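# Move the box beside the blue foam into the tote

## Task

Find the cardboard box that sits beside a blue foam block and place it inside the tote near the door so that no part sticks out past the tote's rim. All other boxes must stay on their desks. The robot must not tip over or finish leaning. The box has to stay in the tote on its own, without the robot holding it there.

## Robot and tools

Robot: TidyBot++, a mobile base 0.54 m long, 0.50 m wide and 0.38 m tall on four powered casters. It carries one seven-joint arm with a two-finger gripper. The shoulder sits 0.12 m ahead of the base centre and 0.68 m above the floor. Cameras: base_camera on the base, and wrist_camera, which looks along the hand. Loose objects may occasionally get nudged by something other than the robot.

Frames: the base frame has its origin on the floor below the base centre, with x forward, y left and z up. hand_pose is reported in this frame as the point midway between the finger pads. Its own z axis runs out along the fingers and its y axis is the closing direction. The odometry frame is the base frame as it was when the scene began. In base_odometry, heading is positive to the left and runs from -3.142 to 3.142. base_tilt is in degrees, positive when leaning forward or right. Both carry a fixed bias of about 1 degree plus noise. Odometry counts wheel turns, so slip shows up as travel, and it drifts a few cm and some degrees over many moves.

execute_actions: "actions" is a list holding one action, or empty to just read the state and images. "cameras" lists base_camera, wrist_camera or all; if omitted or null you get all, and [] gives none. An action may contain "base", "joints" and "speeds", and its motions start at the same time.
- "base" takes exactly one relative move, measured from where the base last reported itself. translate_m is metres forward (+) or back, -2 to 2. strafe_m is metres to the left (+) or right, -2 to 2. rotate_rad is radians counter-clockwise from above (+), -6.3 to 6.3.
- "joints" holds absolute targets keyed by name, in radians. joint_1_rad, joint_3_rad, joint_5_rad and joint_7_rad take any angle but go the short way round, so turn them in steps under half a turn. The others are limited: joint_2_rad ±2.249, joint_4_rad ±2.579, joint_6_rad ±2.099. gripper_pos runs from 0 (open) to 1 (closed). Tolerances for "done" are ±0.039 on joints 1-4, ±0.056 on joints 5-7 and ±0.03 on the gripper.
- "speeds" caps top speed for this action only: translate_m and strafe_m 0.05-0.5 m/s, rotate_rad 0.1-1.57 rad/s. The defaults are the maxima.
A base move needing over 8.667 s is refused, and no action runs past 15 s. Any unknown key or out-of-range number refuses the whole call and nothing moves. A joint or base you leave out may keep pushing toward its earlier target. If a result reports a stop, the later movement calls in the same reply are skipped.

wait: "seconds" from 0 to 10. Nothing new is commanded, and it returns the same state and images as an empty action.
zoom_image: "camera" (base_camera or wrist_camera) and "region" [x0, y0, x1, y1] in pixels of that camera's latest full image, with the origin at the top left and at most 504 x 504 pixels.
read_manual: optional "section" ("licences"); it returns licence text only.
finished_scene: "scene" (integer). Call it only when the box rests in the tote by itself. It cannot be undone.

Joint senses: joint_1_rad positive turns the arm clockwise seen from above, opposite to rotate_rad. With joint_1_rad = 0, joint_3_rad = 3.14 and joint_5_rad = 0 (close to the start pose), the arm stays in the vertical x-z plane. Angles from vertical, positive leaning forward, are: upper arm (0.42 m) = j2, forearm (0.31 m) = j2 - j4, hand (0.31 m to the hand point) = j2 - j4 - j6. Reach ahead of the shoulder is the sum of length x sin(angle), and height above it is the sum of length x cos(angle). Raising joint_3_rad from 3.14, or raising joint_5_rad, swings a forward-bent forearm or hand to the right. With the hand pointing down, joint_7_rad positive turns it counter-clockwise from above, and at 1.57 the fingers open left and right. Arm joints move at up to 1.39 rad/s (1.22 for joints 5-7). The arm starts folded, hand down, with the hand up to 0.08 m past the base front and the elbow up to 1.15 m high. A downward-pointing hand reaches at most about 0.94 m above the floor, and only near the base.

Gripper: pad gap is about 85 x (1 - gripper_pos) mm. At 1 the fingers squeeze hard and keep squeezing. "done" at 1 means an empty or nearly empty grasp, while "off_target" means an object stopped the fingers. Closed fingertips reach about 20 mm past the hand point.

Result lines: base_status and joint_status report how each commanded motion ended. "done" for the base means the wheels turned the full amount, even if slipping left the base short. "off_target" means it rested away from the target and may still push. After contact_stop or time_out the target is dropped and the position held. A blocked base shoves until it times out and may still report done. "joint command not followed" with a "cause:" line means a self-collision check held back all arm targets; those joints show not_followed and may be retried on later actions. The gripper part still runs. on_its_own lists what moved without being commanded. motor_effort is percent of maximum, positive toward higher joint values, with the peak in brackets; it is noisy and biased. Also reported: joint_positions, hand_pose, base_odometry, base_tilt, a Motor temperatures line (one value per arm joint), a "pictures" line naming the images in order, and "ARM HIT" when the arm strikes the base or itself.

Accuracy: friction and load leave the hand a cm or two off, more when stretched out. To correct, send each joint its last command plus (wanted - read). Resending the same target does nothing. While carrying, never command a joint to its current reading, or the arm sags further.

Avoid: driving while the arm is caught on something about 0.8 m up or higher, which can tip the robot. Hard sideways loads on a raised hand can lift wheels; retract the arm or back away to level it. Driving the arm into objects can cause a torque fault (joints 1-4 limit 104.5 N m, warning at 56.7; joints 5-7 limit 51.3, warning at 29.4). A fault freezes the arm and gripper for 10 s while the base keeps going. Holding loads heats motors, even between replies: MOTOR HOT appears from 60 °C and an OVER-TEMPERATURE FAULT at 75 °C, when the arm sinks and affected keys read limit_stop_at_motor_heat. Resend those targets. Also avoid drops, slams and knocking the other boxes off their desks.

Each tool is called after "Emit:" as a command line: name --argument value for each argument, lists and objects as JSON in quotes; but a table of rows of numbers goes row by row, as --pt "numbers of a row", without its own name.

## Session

Emit:
execute_actions --actions '[]'

Scene clock: 0.00 s.
Motor temperatures (°C, as the motors report them): [30 32 27 32 34 31 42]
base_odometry: x=+0.000 y=+0.000 heading=+0.000 (m, m, rad; odometry frame)
base_tilt: forward=+0.1 right=-0.4 (deg)
base_status: not commanded
joint_positions: joint_1_rad=-0.042 joint_2_rad=-0.377 joint_3_rad=+3.126 joint_4_rad=-2.537 joint_5_rad=-0.037 joint_6_rad=-0.870 joint_7_rad=+1.599 gripper_pos=+0.000
joint_status: not commanded
motor_effort: joint_1_rad=+0 joint_2_rad=+1 joint_3_rad=+0 joint_4_rad=+11 joint_5_rad=+0 joint_6_rad=+0 joint_7_rad=+0 (%)
hand_pose: x=+0.2593 y=+0.0176 z=+0.5889 quat_wxyz=(-0.013, +0.998, +0.031, +0.056) (m; base frame)
pictures: base_camera, wrist_camera
Images, in order (width x height): base_camera 644x364, wrist_camera 644x476.

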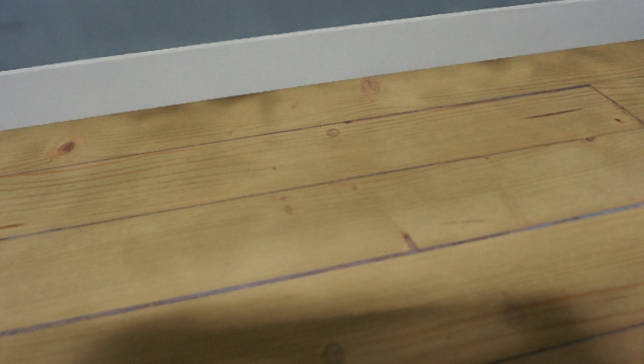

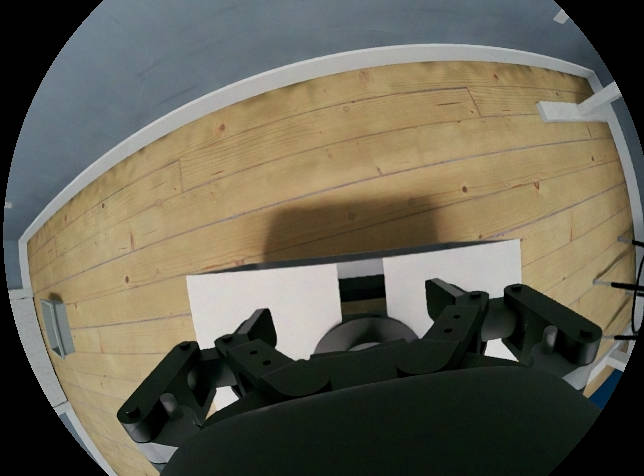

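Emit:
execute_actions --actions '[{"base":{"rotate_rad":-2.86},"joints":{"joint_1_rad":-0.8,"joint_3_rad":3.16,"joint_5_rad":0.03,"joint_7_rad":1.55,"joint_4_rad":-0.5,"joint_6_rad":-1.9}}]'

Scene clock: 5.50 s.
Motor temperatures (°C, as the motors report them): [30 32 27 32 34 31 42]
base_odometry: x=+0.000 y=+0.000 heading=-2.858 (m, m, rad; odometry frame)
base_tilt: forward=+0.1 right=-0.4 (deg)
base_status: done
joint_positions: joint_1_rad=-0.781 joint_2_rad=-0.374 joint_3_rad=+3.143 joint_4_rad=-0.510 joint_5_rad=+0.001 joint_6_rad=-1.878 joint_7_rad=+1.579 gripper_pos=+0.000
joint_status: all done
motor_effort: joint_1_rad=+0(1) joint_2_rad=+7(8) joint_3_rad=+1(1) joint_4_rad=+7(21) joint_5_rad=+1(2) joint_6_rad=+9(9) joint_7_rad=+0(0) (%)
hand_pose: x=+0.2392 y=+0.1200 z=+1.2514 quat_wxyz=(-0.201, +0.781, +0.324, +0.495) (m; base frame)
pictures: base_camera, wrist_camera
Images, in order (width x height): base_camera 644x364, wrist_camera 644x476.

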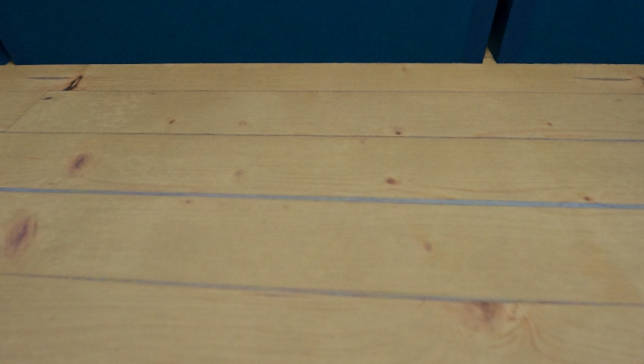

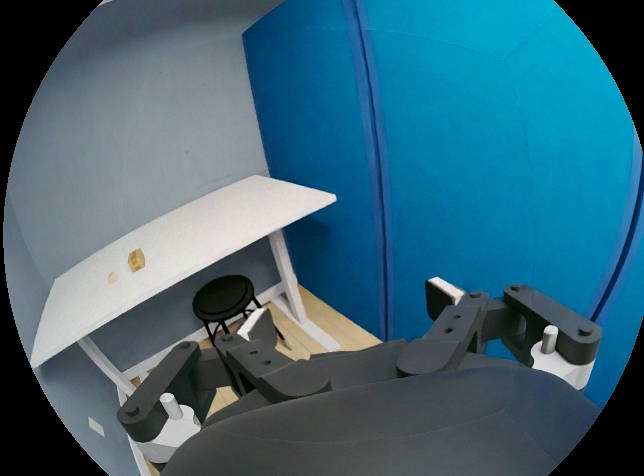

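Emit:
execute_actions --actions '[{"base":{"translate_m":0.4},"joints":{"joint_1_rad":0.7,"joint_4_rad":-0.9,"joint_6_rad":-2.09}}]'

Emit:
execute_actions --actions '[{"base":{"strafe_m":-1.3}}]'

Scene clock: 10.27 s.
Motor temperatures (°C, as the motors report them): [30 32 27 32 34 31 42]
base_odometry: x=-0.384 y=-0.111 heading=-2.859 (m, m, rad; odometry frame)
base_tilt: forward=+0.1 right=-0.4 (deg)
base_status: done
joint_positions: joint_1_rad=+0.683 joint_2_rad=-0.370 joint_3_rad=+3.143 joint_4_rad=-0.885 joint_5_rad=+0.002 joint_6_rad=-2.067 joint_7_rad=+1.579 gripper_pos=+0.000
joint_status: all done
motor_effort: joint_1_rad=-1(0) joint_2_rad=+3(11) joint_3_rad=+1(2) joint_4_rad=+12(12) joint_5_rad=+0(2) joint_6_rad=+6(10) joint_7_rad=+1(1) (%)
hand_pose: x=+0.2496 y=-0.1056 z=+1.0838 quat_wxyz=(+0.094, +0.907, -0.319, +0.259) (m; base frame)
pictures: base_camera, wrist_camera
Images, in order (width x height): base_camera 644x364, wrist_camera 644x476.

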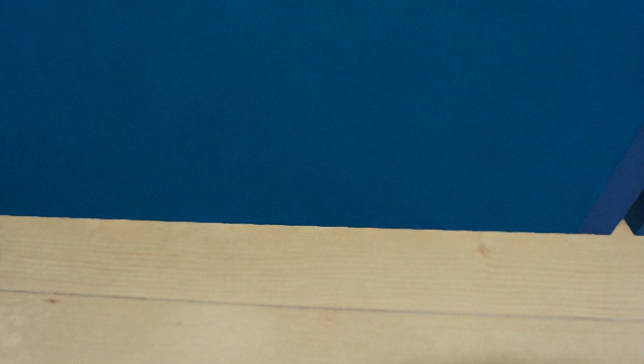

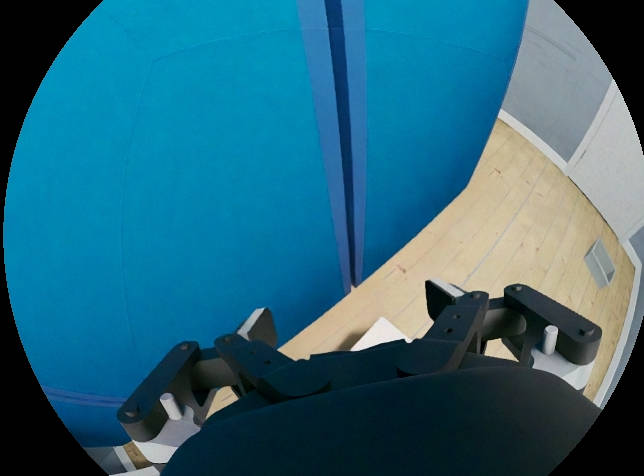

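Scene clock: 14.23 s.
Motor temperatures (°C, as the motors report them): [30 32 27 32 34 31 42]
base_odometry: x=-0.748 y=+1.137 heading=-2.859 (m, m, rad; odometry frame)
base_tilt: forward=+0.2 right=-0.4 (deg)
base_status: done
joint_positions: joint_1_rad=+0.683 joint_2_rad=-0.375 joint_3_rad=+3.145 joint_4_rad=-0.887 joint_5_rad=+0.004 joint_6_rad=-2.069 joint_7_rad=+1.579 gripper_pos=+0.000
joint_status: not commanded
motor_effort: joint_1_rad=-1(1) joint_2_rad=+2(5) joint_3_rad=+0(1) joint_4_rad=+12(12) joint_5_rad=+1(1) joint_6_rad=+5(6) joint_7_rad=+0(0) (%)
hand_pose: x=+0.2469 y=-0.1050 z=+1.0838 quat_wxyz=(+0.095, +0.906, -0.321, +0.260) (m; base frame)
pictures: base_camera, wrist_camera
Images, in order (width x height): base_camera 644x364, wrist_camera 644x476.

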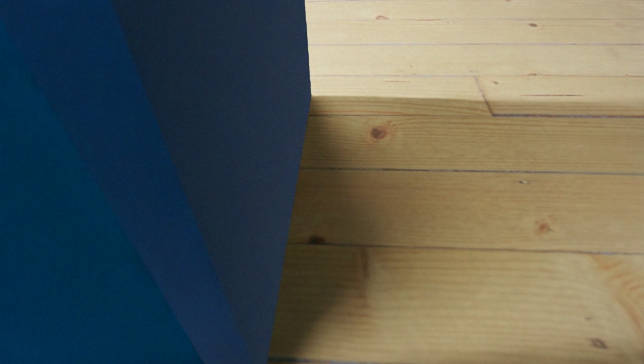

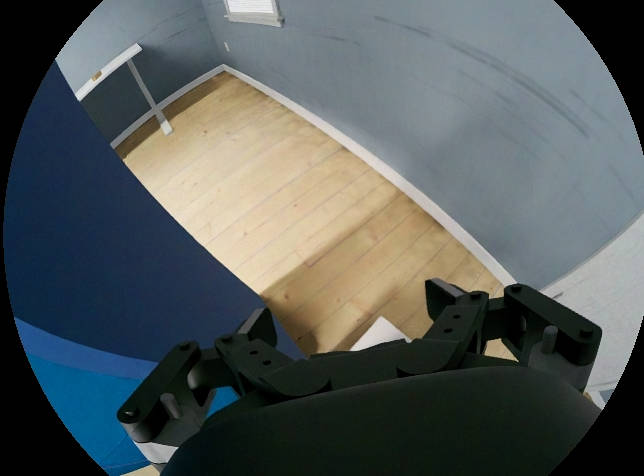

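Emit:
execute_actions --actions '[{"base":{"strafe_m":-0.45}}]' --cameras '[]'

Emit:
execute_actions --actions '[{"base":{"translate_m":1.5},"joints":{"joint_1_rad":-0.8,"joint_4_rad":-0.5,"joint_6_rad":-1.8}}]'

Scene clock: 18.37 s.
Motor temperatures (°C, as the motors report them): [30 32 27 32 34 31 42]
base_odometry: x=-0.874 y=+1.569 heading=-2.858 (m, m, rad; odometry frame)
base_tilt: forward=+0.2 right=-0.4 (deg)
base_status: done
joint_positions: joint_1_rad=+0.683 joint_2_rad=-0.372 joint_3_rad=+3.148 joint_4_rad=-0.888 joint_5_rad=+0.005 joint_6_rad=-2.069 joint_7_rad=+1.579 gripper_pos=+0.000
joint_status: not commanded
motor_effort: joint_1_rad=+0(1) joint_2_rad=+2(5) joint_3_rad=+1(2) joint_4_rad=+11(12) joint_5_rad=+0(1) joint_6_rad=+6(6) joint_7_rad=+0(1) (%)
hand_pose: x=+0.2470 y=-0.1065 z=+1.0830 quat_wxyz=(+0.094, +0.906, -0.323, +0.258) (m; base frame)
pictures: none
No camera images: the call's "cameras" was empty. Leave "cameras" out to get every camera's image.

Scene clock: 22.73 s.
Motor temperatures (°C, as the motors report them): [30 32 27 32 34 31 42]
base_odometry: x=-2.314 y=+1.151 heading=-2.859 (m, m, rad; odometry frame)
base_tilt: forward=+0.2 right=-0.4 (deg)
base_status: done
joint_positions: joint_1_rad=-0.783 joint_2_rad=-0.374 joint_3_rad=+3.148 joint_4_rad=-0.514 joint_5_rad=+0.006 joint_6_rad=-1.822 joint_7_rad=+1.579 gripper_pos=+0.000
joint_status: all done
motor_effort: joint_1_rad=-1(1) joint_2_rad=+7(10) joint_3_rad=+1(1) joint_4_rad=+7(12) joint_5_rad=+0(0) joint_6_rad=+9(9) joint_7_rad=+1(1) (%)
hand_pose: x=+0.2470 y=+0.1235 z=+1.2662 quat_wxyz=(-0.208, +0.769, +0.316, +0.516) (m; base frame)
pictures: base_camera, wrist_camera
Images, in order (width x height): base_camera 644x364, wrist_camera 644x476.

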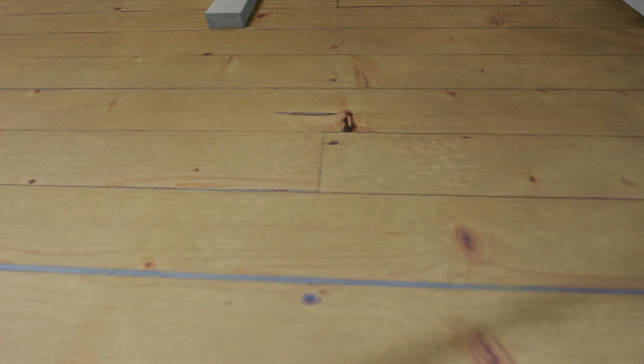

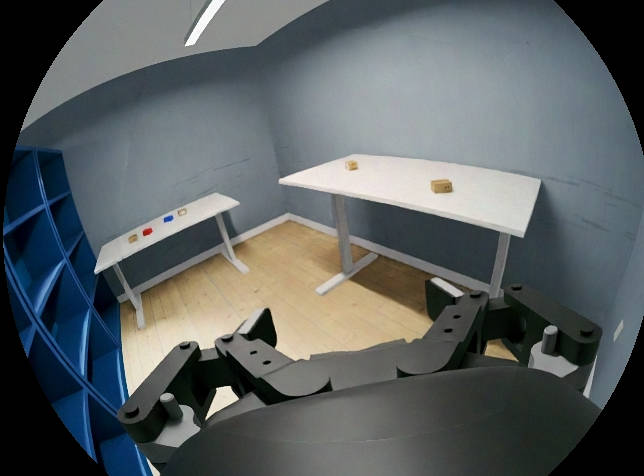

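Emit:
execute_actions --actions '[{"base":{"rotate_rad":1.37},"joints":{"joint_1_rad":0.015}}]' --cameras '[]'

Emit:
execute_actions --actions '[{"base":{"translate_m":1.9},"joints":{"joint_2_rad":0.2,"joint_4_rad":-0.8,"joint_6_rad":-1.4}}]'

Scene clock: 28.07 s.
Motor temperatures (°C, as the motors report them): [30 31 27 32 34 31 42]
base_odometry: x=-2.314 y=+1.151 heading=-1.490 (m, m, rad; odometry frame)
base_tilt: forward=+0.2 right=-0.4 (deg)
base_status: done
joint_positions: joint_1_rad=-0.002 joint_2_rad=-0.375 joint_3_rad=+3.148 joint_4_rad=-0.514 joint_5_rad=+0.006 joint_6_rad=-1.822 joint_7_rad=+1.579 gripper_pos=+0.000
joint_status: all done
motor_effort: joint_1_rad=-1(1) joint_2_rad=+7(9) joint_3_rad=+0(0) joint_4_rad=+7(8) joint_5_rad=+0(0) joint_6_rad=+9(9) joint_7_rad=+1(1) (%)
hand_pose: x=+0.2966 y=-0.0024 z=+1.2663 quat_wxyz=(+0.004, +0.831, -0.001, +0.557) (m; base frame)
pictures: none
No camera images: the call's "cameras" was empty. Leave "cameras" out to get every camera's image.

Scene clock: 33.17 s.
Motor temperatures (°C, as the motors report them): [30 32 27 32 34 31 42]
base_odometry: x=-2.159 y=-0.743 heading=-1.489 (m, m, rad; odometry frame)
base_tilt: forward=+0.2 right=-0.4 (deg)
base_status: done
joint_positions: joint_1_rad=-0.002 joint_2_rad=+0.204 joint_3_rad=+3.148 joint_4_rad=-0.800 joint_5_rad=+0.006 joint_6_rad=-1.418 joint_7_rad=+1.579 gripper_pos=+0.000
joint_status: all done
motor_effort: joint_1_rad=+0(0) joint_2_rad=-27(33) joint_3_rad=+0(1) joint_4_rad=+18(20) joint_5_rad=+0(0) joint_6_rad=+7(9) joint_7_rad=+0(0) (%)
hand_pose: x=+0.6746 y=-0.0022 z=+1.0285 quat_wxyz=(+0.006, +0.936, +0.002, +0.352) (m; base frame)
pictures: base_camera, wrist_camera
Images, in order (width x height): base_camera 644x364, wrist_camera 644x476.

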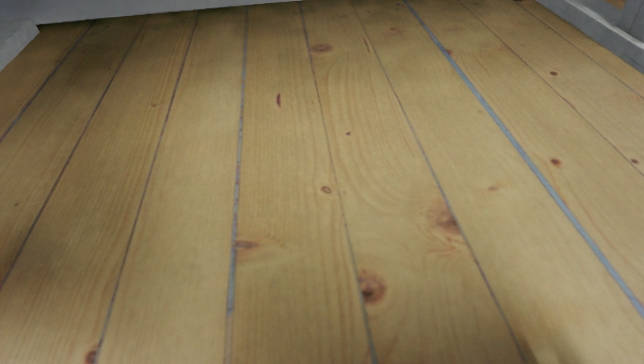

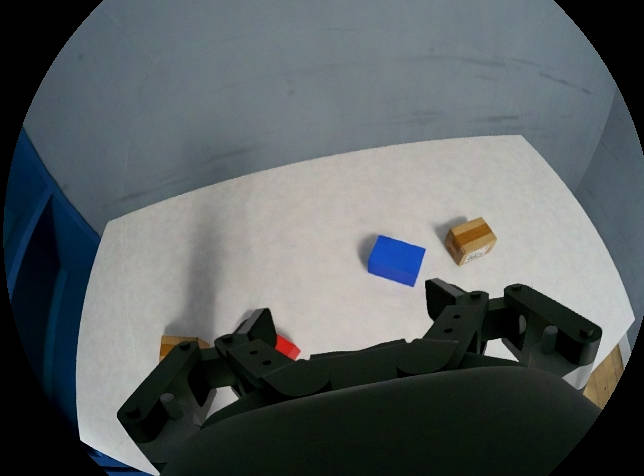

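Emit:
execute_actions --actions '[{"base":{"translate_m":0.24},"joints":{"joint_1_rad":0.47,"joint_2_rad":0.5,"joint_4_rad":-0.65,"joint_6_rad":-1.7,"joint_7_rad":0.93}}]'

Scene clock: 38.53 s.
Motor temperatures (°C, as the motors report them): [30 32 27 32 34 31 42]
base_odometry: x=-2.139 y=-0.982 heading=-1.488 (m, m, rad; odometry frame)
base_tilt: forward=+0.2 right=-0.4 (deg)
base_status: done
joint_positions: joint_1_rad=+0.457 joint_2_rad=+0.502 joint_3_rad=+3.148 joint_4_rad=-0.663 joint_5_rad=+0.006 joint_6_rad=-1.677 joint_7_rad=+0.956 gripper_pos=+0.000
joint_status: all done
motor_effort: joint_1_rad=+0(1) joint_2_rad=-36(42) joint_3_rad=+0(1) joint_4_rad=+17(20) joint_5_rad=+1(1) joint_6_rad=+4(8) joint_7_rad=+1(0) (%)
hand_pose: x=+0.6409 y=-0.2603 z=+0.8770 quat_wxyz=(-0.007, +0.848, -0.508, +0.149) (m; base frame)
pictures: base_camera, wrist_camera
Images, in order (width x height): base_camera 644x364, wrist_camera 644x476.

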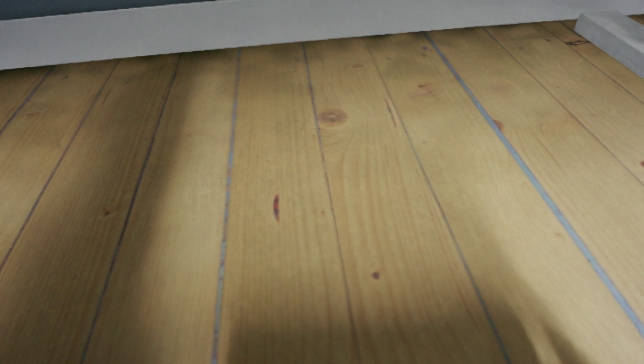

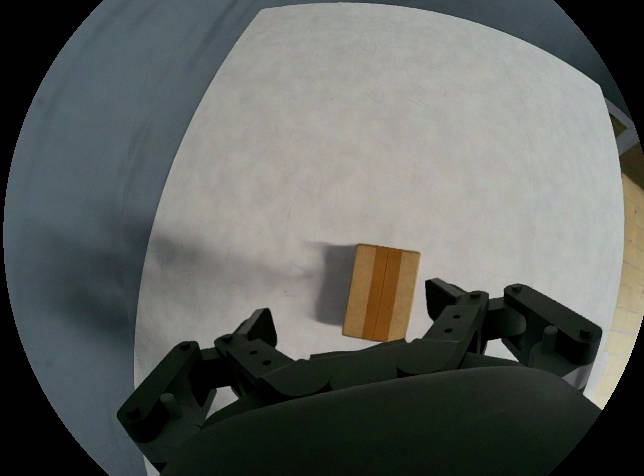

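Emit:
execute_actions --actions '[{"joints":{"joint_1_rad":0.495,"joint_2_rad":0.65,"joint_4_rad":-0.585,"joint_6_rad":-1.85,"joint_7_rad":0.65}}]' --cameras '["wrist_camera"]'

Scene clock: 43.13 s.
Motor temperatures (°C, as the motors report them): [30 32 27 32 34 31 42]
base_odometry: x=-2.139 y=-0.982 heading=-1.488 (m, m, rad; odometry frame)
base_tilt: forward=+0.2 right=-0.4 (deg)
base_status: not commanded
joint_positions: joint_1_rad=+0.479 joint_2_rad=+0.655 joint_3_rad=+3.148 joint_4_rad=-0.599 joint_5_rad=+0.006 joint_6_rad=-1.829 joint_7_rad=+0.675 gripper_pos=+0.000
joint_status: all done
motor_effort: joint_1_rad=+0(1) joint_2_rad=-40(44) joint_3_rad=+0(1) joint_4_rad=+16(17) joint_5_rad=+1(1) joint_6_rad=+1(3) joint_7_rad=+0(1) (%)
hand_pose: x=+0.6265 y=-0.2667 z=+0.8028 quat_wxyz=(-0.001, +0.770, -0.637, +0.030) (m; base frame)
pictures: wrist_camera
Images, in order (width x height): wrist_camera 644x476.

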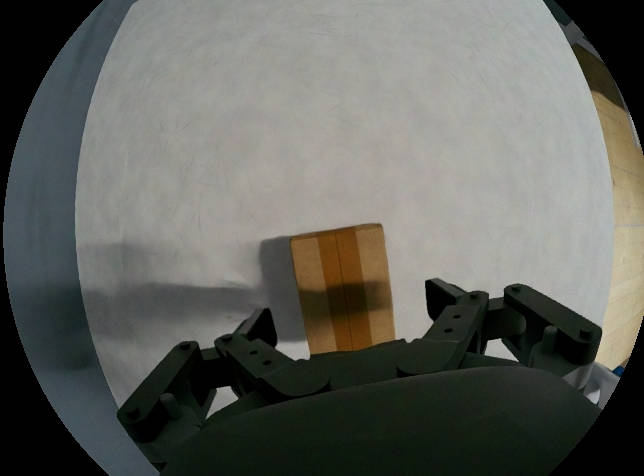

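Emit:
execute_actions --actions '[{"joints":{"joint_4_rad":-0.77,"joint_6_rad":-1.675}}]' --cameras '["wrist_camera"]'

Emit:
execute_actions --actions '[{"joints":{"gripper_pos":1}}]' --cameras '["wrist_camera"]'

Emit:
execute_actions --actions '[{"joints":{"joint_2_rad":-0.1,"joint_4_rad":-0.8,"joint_6_rad":-2.0}}]' --cameras '["wrist_camera"]'

Scene clock: 47.73 s.
Motor temperatures (°C, as the motors report them): [30 32 27 32 34 31 42]
base_odometry: x=-2.139 y=-0.982 heading=-1.488 (m, m, rad; odometry frame)
base_tilt: forward=+0.2 right=-0.4 (deg)
base_status: not commanded
joint_positions: joint_1_rad=+0.479 joint_2_rad=+0.654 joint_3_rad=+3.148 joint_4_rad=-0.760 joint_5_rad=+0.006 joint_6_rad=-1.695 joint_7_rad=+0.675 gripper_pos=+0.000
joint_status: all done
motor_effort: joint_1_rad=+0(0) joint_2_rad=-40(41) joint_3_rad=-1(0) joint_4_rad=+17(17) joint_5_rad=+0(0) joint_6_rad=+1(2) joint_7_rad=+0(0) (%)
hand_pose: x=+0.6294 y=-0.2685 z=+0.7534 quat_wxyz=(+0.002, +0.771, -0.637, +0.017) (m; base frame)
pictures: wrist_camera
Images, in order (width x height): wrist_camera 644x476.

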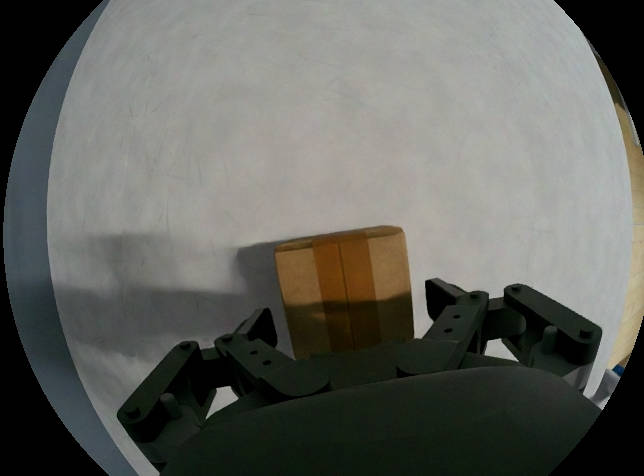

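Scene clock: 48.83 s.
Motor temperatures (°C, as the motors report them): [30 32 27 32 34 31 42]
base_odometry: x=-2.139 y=-0.982 heading=-1.488 (m, m, rad; odometry frame)
base_tilt: forward=+0.2 right=-0.4 (deg)
base_status: not commanded
joint_positions: joint_1_rad=+0.479 joint_2_rad=+0.652 joint_3_rad=+3.148 joint_4_rad=-0.762 joint_5_rad=+0.006 joint_6_rad=-1.695 joint_7_rad=+0.675 gripper_pos=+0.355
joint_status: gripper_pos off_target (ended at +0.355, target +1.000)
motor_effort: joint_1_rad=+0(1) joint_2_rad=-41(42) joint_3_rad=+0(0) joint_4_rad=+17(18) joint_5_rad=+0(1) joint_6_rad=+1(3) joint_7_rad=+1(0) (%)
hand_pose: x=+0.6288 y=-0.2682 z=+0.7545 quat_wxyz=(+0.001, +0.771, -0.637, +0.017) (m; base frame)
pictures: wrist_camera
Images, in order (width x height): wrist_camera 644x476.

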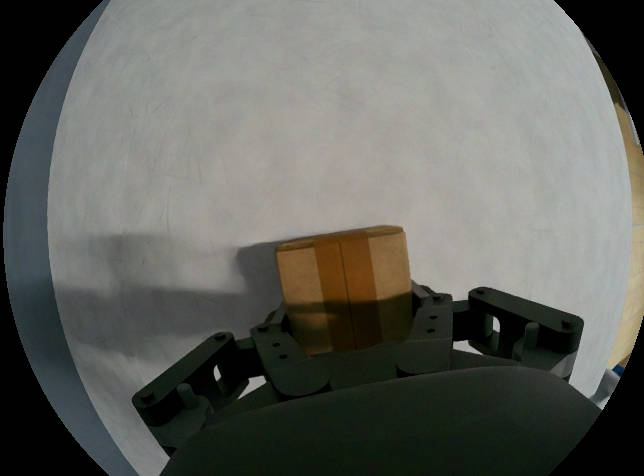

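Scene clock: 51.00 s.
Motor temperatures (°C, as the motors report them): [30 32 27 32 34 31 42]
base_odometry: x=-2.139 y=-0.982 heading=-1.488 (m, m, rad; odometry frame)
base_tilt: forward=+0.2 right=-0.4 (deg)
base_status: not commanded
joint_positions: joint_1_rad=+0.479 joint_2_rad=-0.101 joint_3_rad=+3.148 joint_4_rad=-0.788 joint_5_rad=+0.006 joint_6_rad=-1.983 joint_7_rad=+0.675 gripper_pos=+0.355
joint_status: all done
motor_effort: joint_1_rad=+0(0) joint_2_rad=-10(44) joint_3_rad=+0(0) joint_4_rad=+14(20) joint_5_rad=+1(0) joint_6_rad=+6(6) joint_7_rad=+1(1) (%)
hand_pose: x=+0.3827 y=-0.1398 z=+1.0661 quat_wxyz=(-0.046, +0.748, -0.621, +0.229) (m; base frame)
pictures: wrist_camera
Images, in order (width x height): wrist_camera 644x476.

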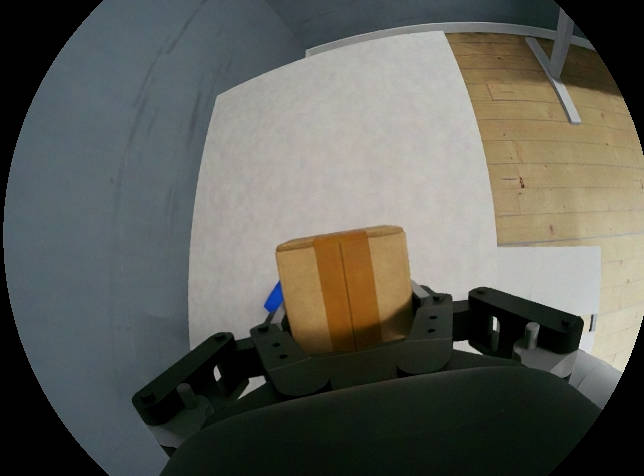

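Emit:
execute_actions --actions '[{"base":{"translate_m":-2},"joints":{"joint_1_rad":-0.015,"joint_7_rad":1.59}}]' --cameras '[]'

Emit:
execute_actions --actions '[{"base":{"translate_m":-0.2}}]' --cameras '[]'

Emit:
execute_actions --actions '[{"base":{"rotate_rad":1.77}}]'

Scene clock: 59.90 s.
Motor temperatures (°C, as the motors report them): [30 32 27 32 34 31 42]
base_odometry: x=-2.306 y=+1.011 heading=-1.487 (m, m, rad; odometry frame)
base_tilt: forward=+0.2 right=-0.4 (deg)
base_status: done
joint_positions: joint_1_rad=+0.001 joint_2_rad=-0.101 joint_3_rad=+3.148 joint_4_rad=-0.792 joint_5_rad=+0.007 joint_6_rad=-1.984 joint_7_rad=+1.565 gripper_pos=+0.355
joint_status: all done
motor_effort: joint_1_rad=+0(1) joint_2_rad=-10(14) joint_3_rad=+1(1) joint_4_rad=+14(15) joint_5_rad=+0(1) joint_6_rad=+6(6) joint_7_rad=+0(1) (%)
hand_pose: x=+0.4172 y=-0.0031 z=+1.0645 quat_wxyz=(+0.003, +0.973, -0.009, +0.231) (m; base frame)
pictures: none
No camera images: the call's "cameras" was empty. Leave "cameras" out to get every camera's image.

Scene clock: 61.70 s.
Motor temperatures (°C, as the motors report them): [30 32 27 32 34 31 42]
base_odometry: x=-2.323 y=+1.211 heading=-1.486 (m, m, rad; odometry frame)
base_tilt: forward=+0.1 right=-0.4 (deg)
base_status: done
joint_positions: joint_1_rad=+0.001 joint_2_rad=-0.104 joint_3_rad=+3.148 joint_4_rad=-0.793 joint_5_rad=+0.007 joint_6_rad=-1.984 joint_7_rad=+1.565 gripper_pos=+0.355
joint_status: not commanded
motor_effort: joint_1_rad=+0(0) joint_2_rad=-10(13) joint_3_rad=+0(1) joint_4_rad=+15(16) joint_5_rad=+0(1) joint_6_rad=+5(6) joint_7_rad=+1(1) (%)
hand_pose: x=+0.4160 y=-0.0031 z=+1.0653 quat_wxyz=(+0.003, +0.973, -0.009, +0.232) (m; base frame)
pictures: none
No camera images: the call's "cameras" was empty. Leave "cameras" out to get every camera's image.

Scene clock: 64.10 s.
Motor temperatures (°C, as the motors report them): [30 32 27 32 34 31 42]
base_odometry: x=-2.323 y=+1.211 heading=+0.282 (m, m, rad; odometry frame)
base_tilt: forward=+0.2 right=-0.4 (deg)
base_status: done
joint_positions: joint_1_rad=-0.001 joint_2_rad=-0.093 joint_3_rad=+3.149 joint_4_rad=-0.793 joint_5_rad=+0.007 joint_6_rad=-1.984 joint_7_rad=+1.565 gripper_pos=+0.355
joint_status: not commanded
motor_effort: joint_1_rad=+0(1) joint_2_rad=-11(13) joint_3_rad=+0(2) joint_4_rad=+15(15) joint_5_rad=+1(1) joint_6_rad=+5(6) joint_7_rad=+1(1) (%)
hand_pose: x=+0.4200 y=-0.0025 z=+1.0621 quat_wxyz=(+0.002, +0.974, -0.007, +0.227) (m; base frame)
pictures: base_camera, wrist_camera
Images, in order (width x height): base_camera 644x364, wrist_camera 644x476.

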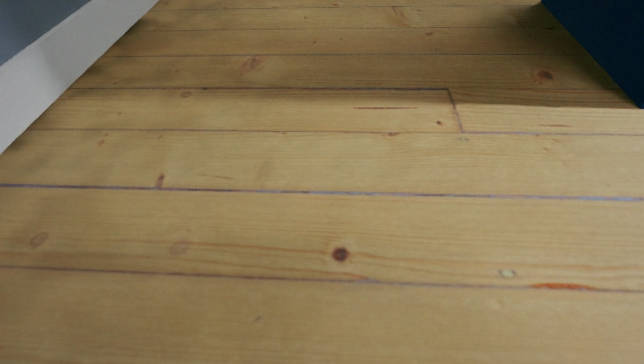

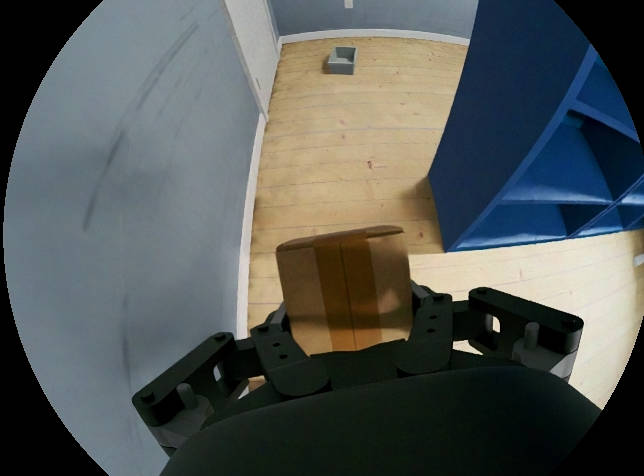

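Emit:
execute_actions --actions '[{"base":{"translate_m":1.6},"joints":{"joint_1_rad":0.3,"joint_2_rad":1.2,"joint_4_rad":-1.35,"joint_6_rad":-0.57}}]'

Scene clock: 70.83 s.
Motor temperatures (°C, as the motors report them): [30 32 27 32 34 31 42]
base_odometry: x=-0.787 y=+1.659 heading=+0.283 (m, m, rad; odometry frame)
base_tilt: forward=+0.2 right=-0.4 (deg)
base_status: done
joint_positions: joint_1_rad=+0.284 joint_2_rad=+1.204 joint_3_rad=+3.149 joint_4_rad=-1.340 joint_5_rad=+0.007 joint_6_rad=-0.587 joint_7_rad=+1.565 gripper_pos=+0.355
joint_status: all done
motor_effort: joint_1_rad=+0(1) joint_2_rad=-46(53) joint_3_rad=-1(1) joint_4_rad=+11(17) joint_5_rad=+0(1) joint_6_rad=+1(6) joint_7_rad=+1(1) (%)
hand_pose: x=+0.6680 y=-0.1642 z=+0.2616 quat_wxyz=(+0.006, +0.990, -0.143, +0.005) (m; base frame)
pictures: base_camera, wrist_camera
Images, in order (width x height): base_camera 644x364, wrist_camera 644x476.

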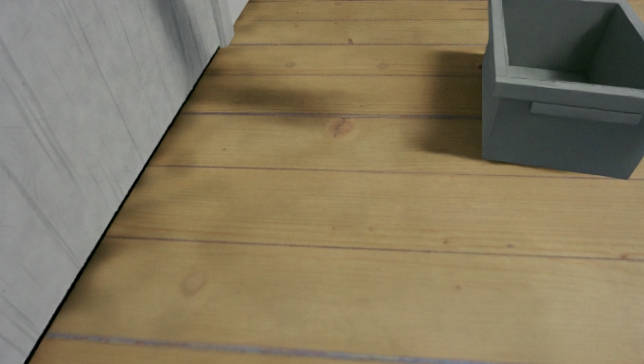

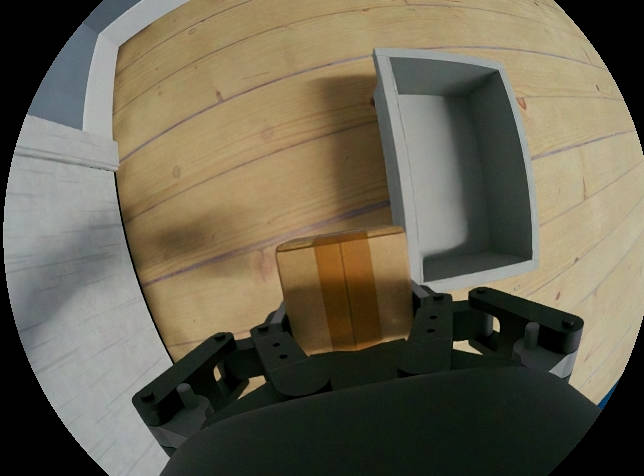

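Emit:
execute_actions --actions '[{"base":{"strafe_m":-0.165},"joints":{"joint_2_rad":1.4,"joint_4_rad":-0.95,"joint_6_rad":-0.78}}]'

Scene clock: 74.50 s.
Motor temperatures (°C, as the motors report them): [30 32 27 32 34 31 42]
base_odometry: x=-0.741 y=+1.500 heading=+0.284 (m, m, rad; odometry frame)
base_tilt: forward=+0.2 right=-0.4 (deg)
base_status: done
joint_positions: joint_1_rad=+0.305 joint_2_rad=+1.398 joint_3_rad=+3.152 joint_4_rad=-0.966 joint_5_rad=+0.007 joint_6_rad=-0.758 joint_7_rad=+1.565 gripper_pos=+0.355
joint_status: all done
motor_effort: joint_1_rad=+0(4) joint_2_rad=-51(52) joint_3_rad=+0(2) joint_4_rad=+13(13) joint_5_rad=+0(1) joint_6_rad=+1(1) joint_7_rad=+1(1) (%)
hand_pose: x=+0.7289 y=-0.1981 z=+0.2189 quat_wxyz=(+0.009, +0.988, -0.153, +0.009) (m; base frame)
pictures: base_camera, wrist_camera
Images, in order (width x height): base_camera 644x364, wrist_camera 644x476.

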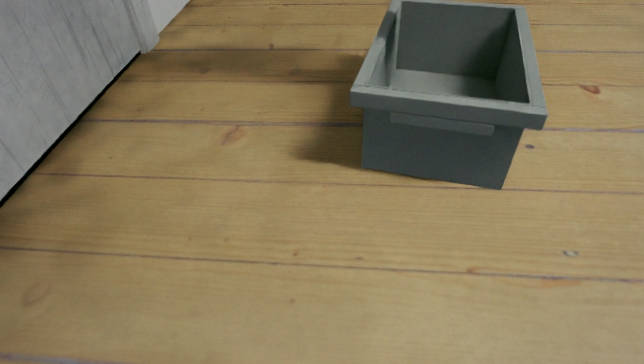

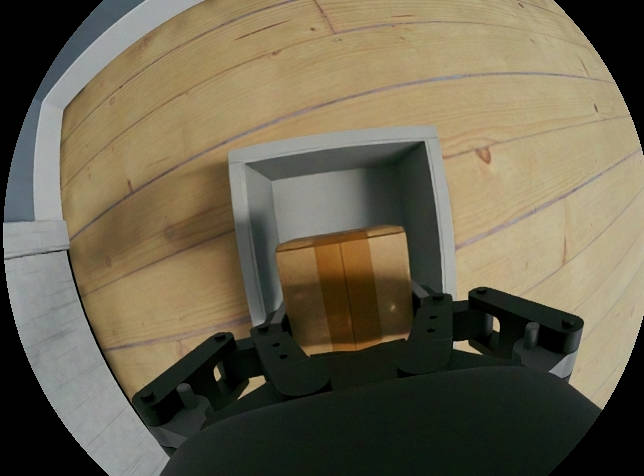

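Emit:
execute_actions --actions '[{"joints":{"joint_2_rad":1.72,"joint_4_rad":-0.63}}]' --cameras '[]'

Emit:
execute_actions --actions '[{"joints":{"joint_2_rad":1.765}}]'

Emit:
execute_actions --actions '[{"joints":{"gripper_pos":0.1}}]' --cameras '[]'

Emit:
execute_actions --actions '[{"joints":{"joint_2_rad":1.35,"joint_4_rad":-1.07}}]'

Scene clock: 79.57 s.
Motor temperatures (°C, as the motors report them): [30 32 27 32 34 31 42]
base_odometry: x=-0.741 y=+1.500 heading=+0.284 (m, m, rad; odometry frame)
base_tilt: forward=+0.2 right=-0.4 (deg)
base_status: not commanded
joint_positions: joint_1_rad=+0.305 joint_2_rad=+1.728 joint_3_rad=+3.152 joint_4_rad=-0.644 joint_5_rad=+0.007 joint_6_rad=-0.760 joint_7_rad=+1.565 gripper_pos=+0.355
joint_status: all done
motor_effort: joint_1_rad=-1(0) joint_2_rad=-50(55) joint_3_rad=-1(0) joint_4_rad=+12(15) joint_5_rad=+0(1) joint_6_rad=+1(2) joint_7_rad=+0(1) (%)
hand_pose: x=+0.7255 y=-0.1963 z=+0.0789 quat_wxyz=(+0.008, +0.988, -0.151, +0.004) (m; base frame)
pictures: none
No camera images: the call's "cameras" was empty. Leave "cameras" out to get every camera's image.

Scene clock: 80.47 s.
Motor temperatures (°C, as the motors report them): [30 32 27 32 34 31 42]
base_odometry: x=-0.741 y=+1.500 heading=+0.284 (m, m, rad; odometry frame)
base_tilt: forward=+0.2 right=-0.4 (deg)
base_status: not commanded
joint_positions: joint_1_rad=+0.305 joint_2_rad=+1.770 joint_3_rad=+3.152 joint_4_rad=-0.641 joint_5_rad=+0.007 joint_6_rad=-0.760 joint_7_rad=+1.565 gripper_pos=+0.355
joint_status: all done
motor_effort: joint_1_rad=+0(1) joint_2_rad=-50(52) joint_3_rad=+0(0) joint_4_rad=+12(13) joint_5_rad=+1(1) joint_6_rad=+2(2) joint_7_rad=+0(1) (%)
hand_pose: x=+0.7021 y=-0.1889 z=+0.0529 quat_wxyz=(+0.005, +0.988, -0.151, -0.016) (m; base frame)
pictures: base_camera, wrist_camera
Images, in order (width x height): base_camera 644x364, wrist_camera 644x476.

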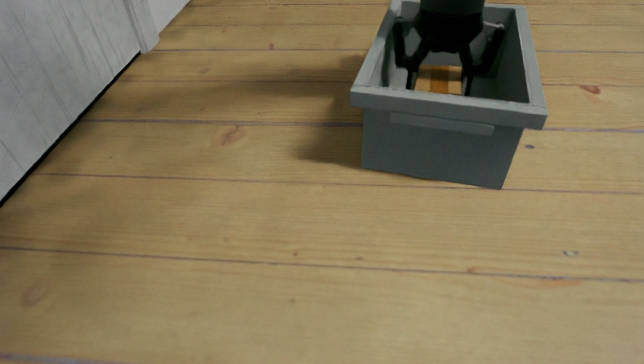

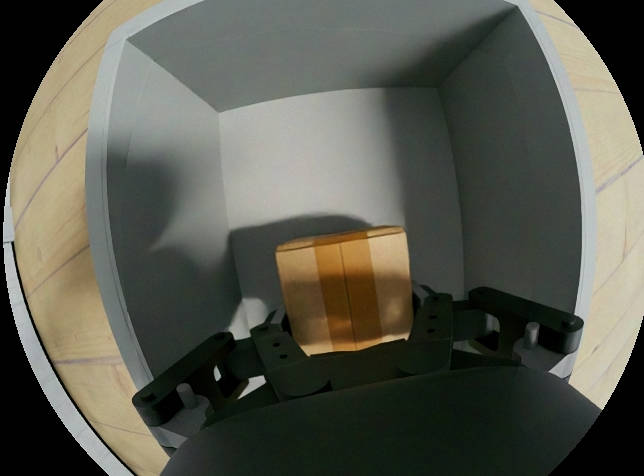

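Scene clock: 81.50 s.
Motor temperatures (°C, as the motors report them): [30 32 27 32 34 31 42]
base_odometry: x=-0.741 y=+1.500 heading=+0.284 (m, m, rad; odometry frame)
base_tilt: forward=+0.2 right=-0.4 (deg)
base_status: not commanded
joint_positions: joint_1_rad=+0.305 joint_2_rad=+1.770 joint_3_rad=+3.152 joint_4_rad=-0.641 joint_5_rad=+0.007 joint_6_rad=-0.760 joint_7_rad=+1.565 gripper_pos=+0.100
joint_status: all done
motor_effort: joint_1_rad=-1(0) joint_2_rad=-49(50) joint_3_rad=+0(1) joint_4_rad=+12(12) joint_5_rad=+0(1) joint_6_rad=+1(1) joint_7_rad=+1(0) (%)
hand_pose: x=+0.7022 y=-0.1889 z=+0.0530 quat_wxyz=(+0.005, +0.988, -0.151, -0.016) (m; base frame)
pictures: none
No camera images: the call's "cameras" was empty. Leave "cameras" out to get every camera's image.

Scene clock: 83.27 s.
Motor temperatures (°C, as the motors report them): [30 32 27 32 34 31 42]
base_odometry: x=-0.741 y=+1.500 heading=+0.284 (m, m, rad; odometry frame)
base_tilt: forward=+0.2 right=-0.4 (deg)
base_status: not commanded
joint_positions: joint_1_rad=+0.305 joint_2_rad=+1.350 joint_3_rad=+3.152 joint_4_rad=-1.055 joint_5_rad=+0.007 joint_6_rad=-0.760 joint_7_rad=+1.565 gripper_pos=+0.100
joint_status: all done
motor_effort: joint_1_rad=+0(0) joint_2_rad=-49(52) joint_3_rad=+0(0) joint_4_rad=+11(12) joint_5_rad=+1(0) joint_6_rad=+0(1) joint_7_rad=+1(1) (%)
hand_pose: x=+0.7033 y=-0.1902 z=+0.2299 quat_wxyz=(+0.006, +0.988, -0.153, -0.013) (m; base frame)
pictures: base_camera, wrist_camera
Images, in order (width x height): base_camera 644x364, wrist_camera 644x476.

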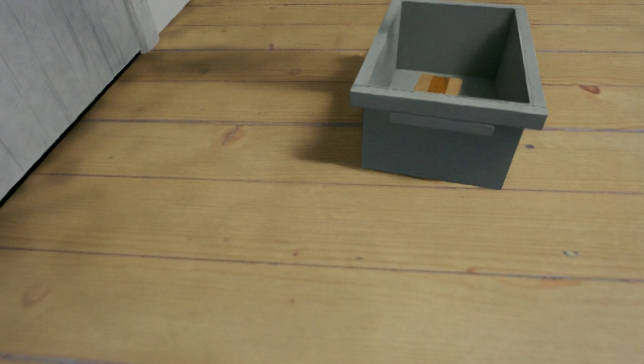

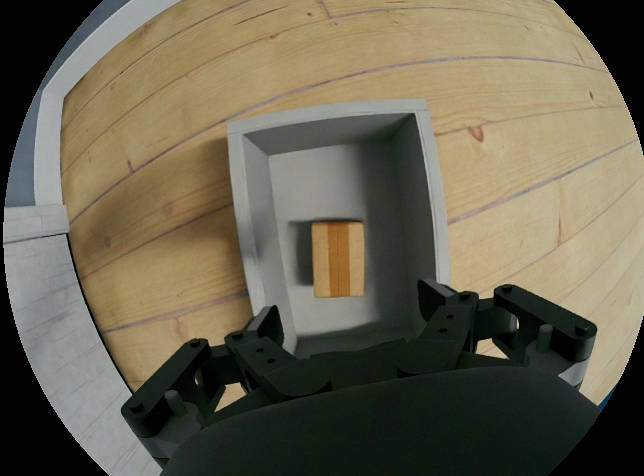

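Emit:
finished_scene --scene 2

The scene is finished: the task was done.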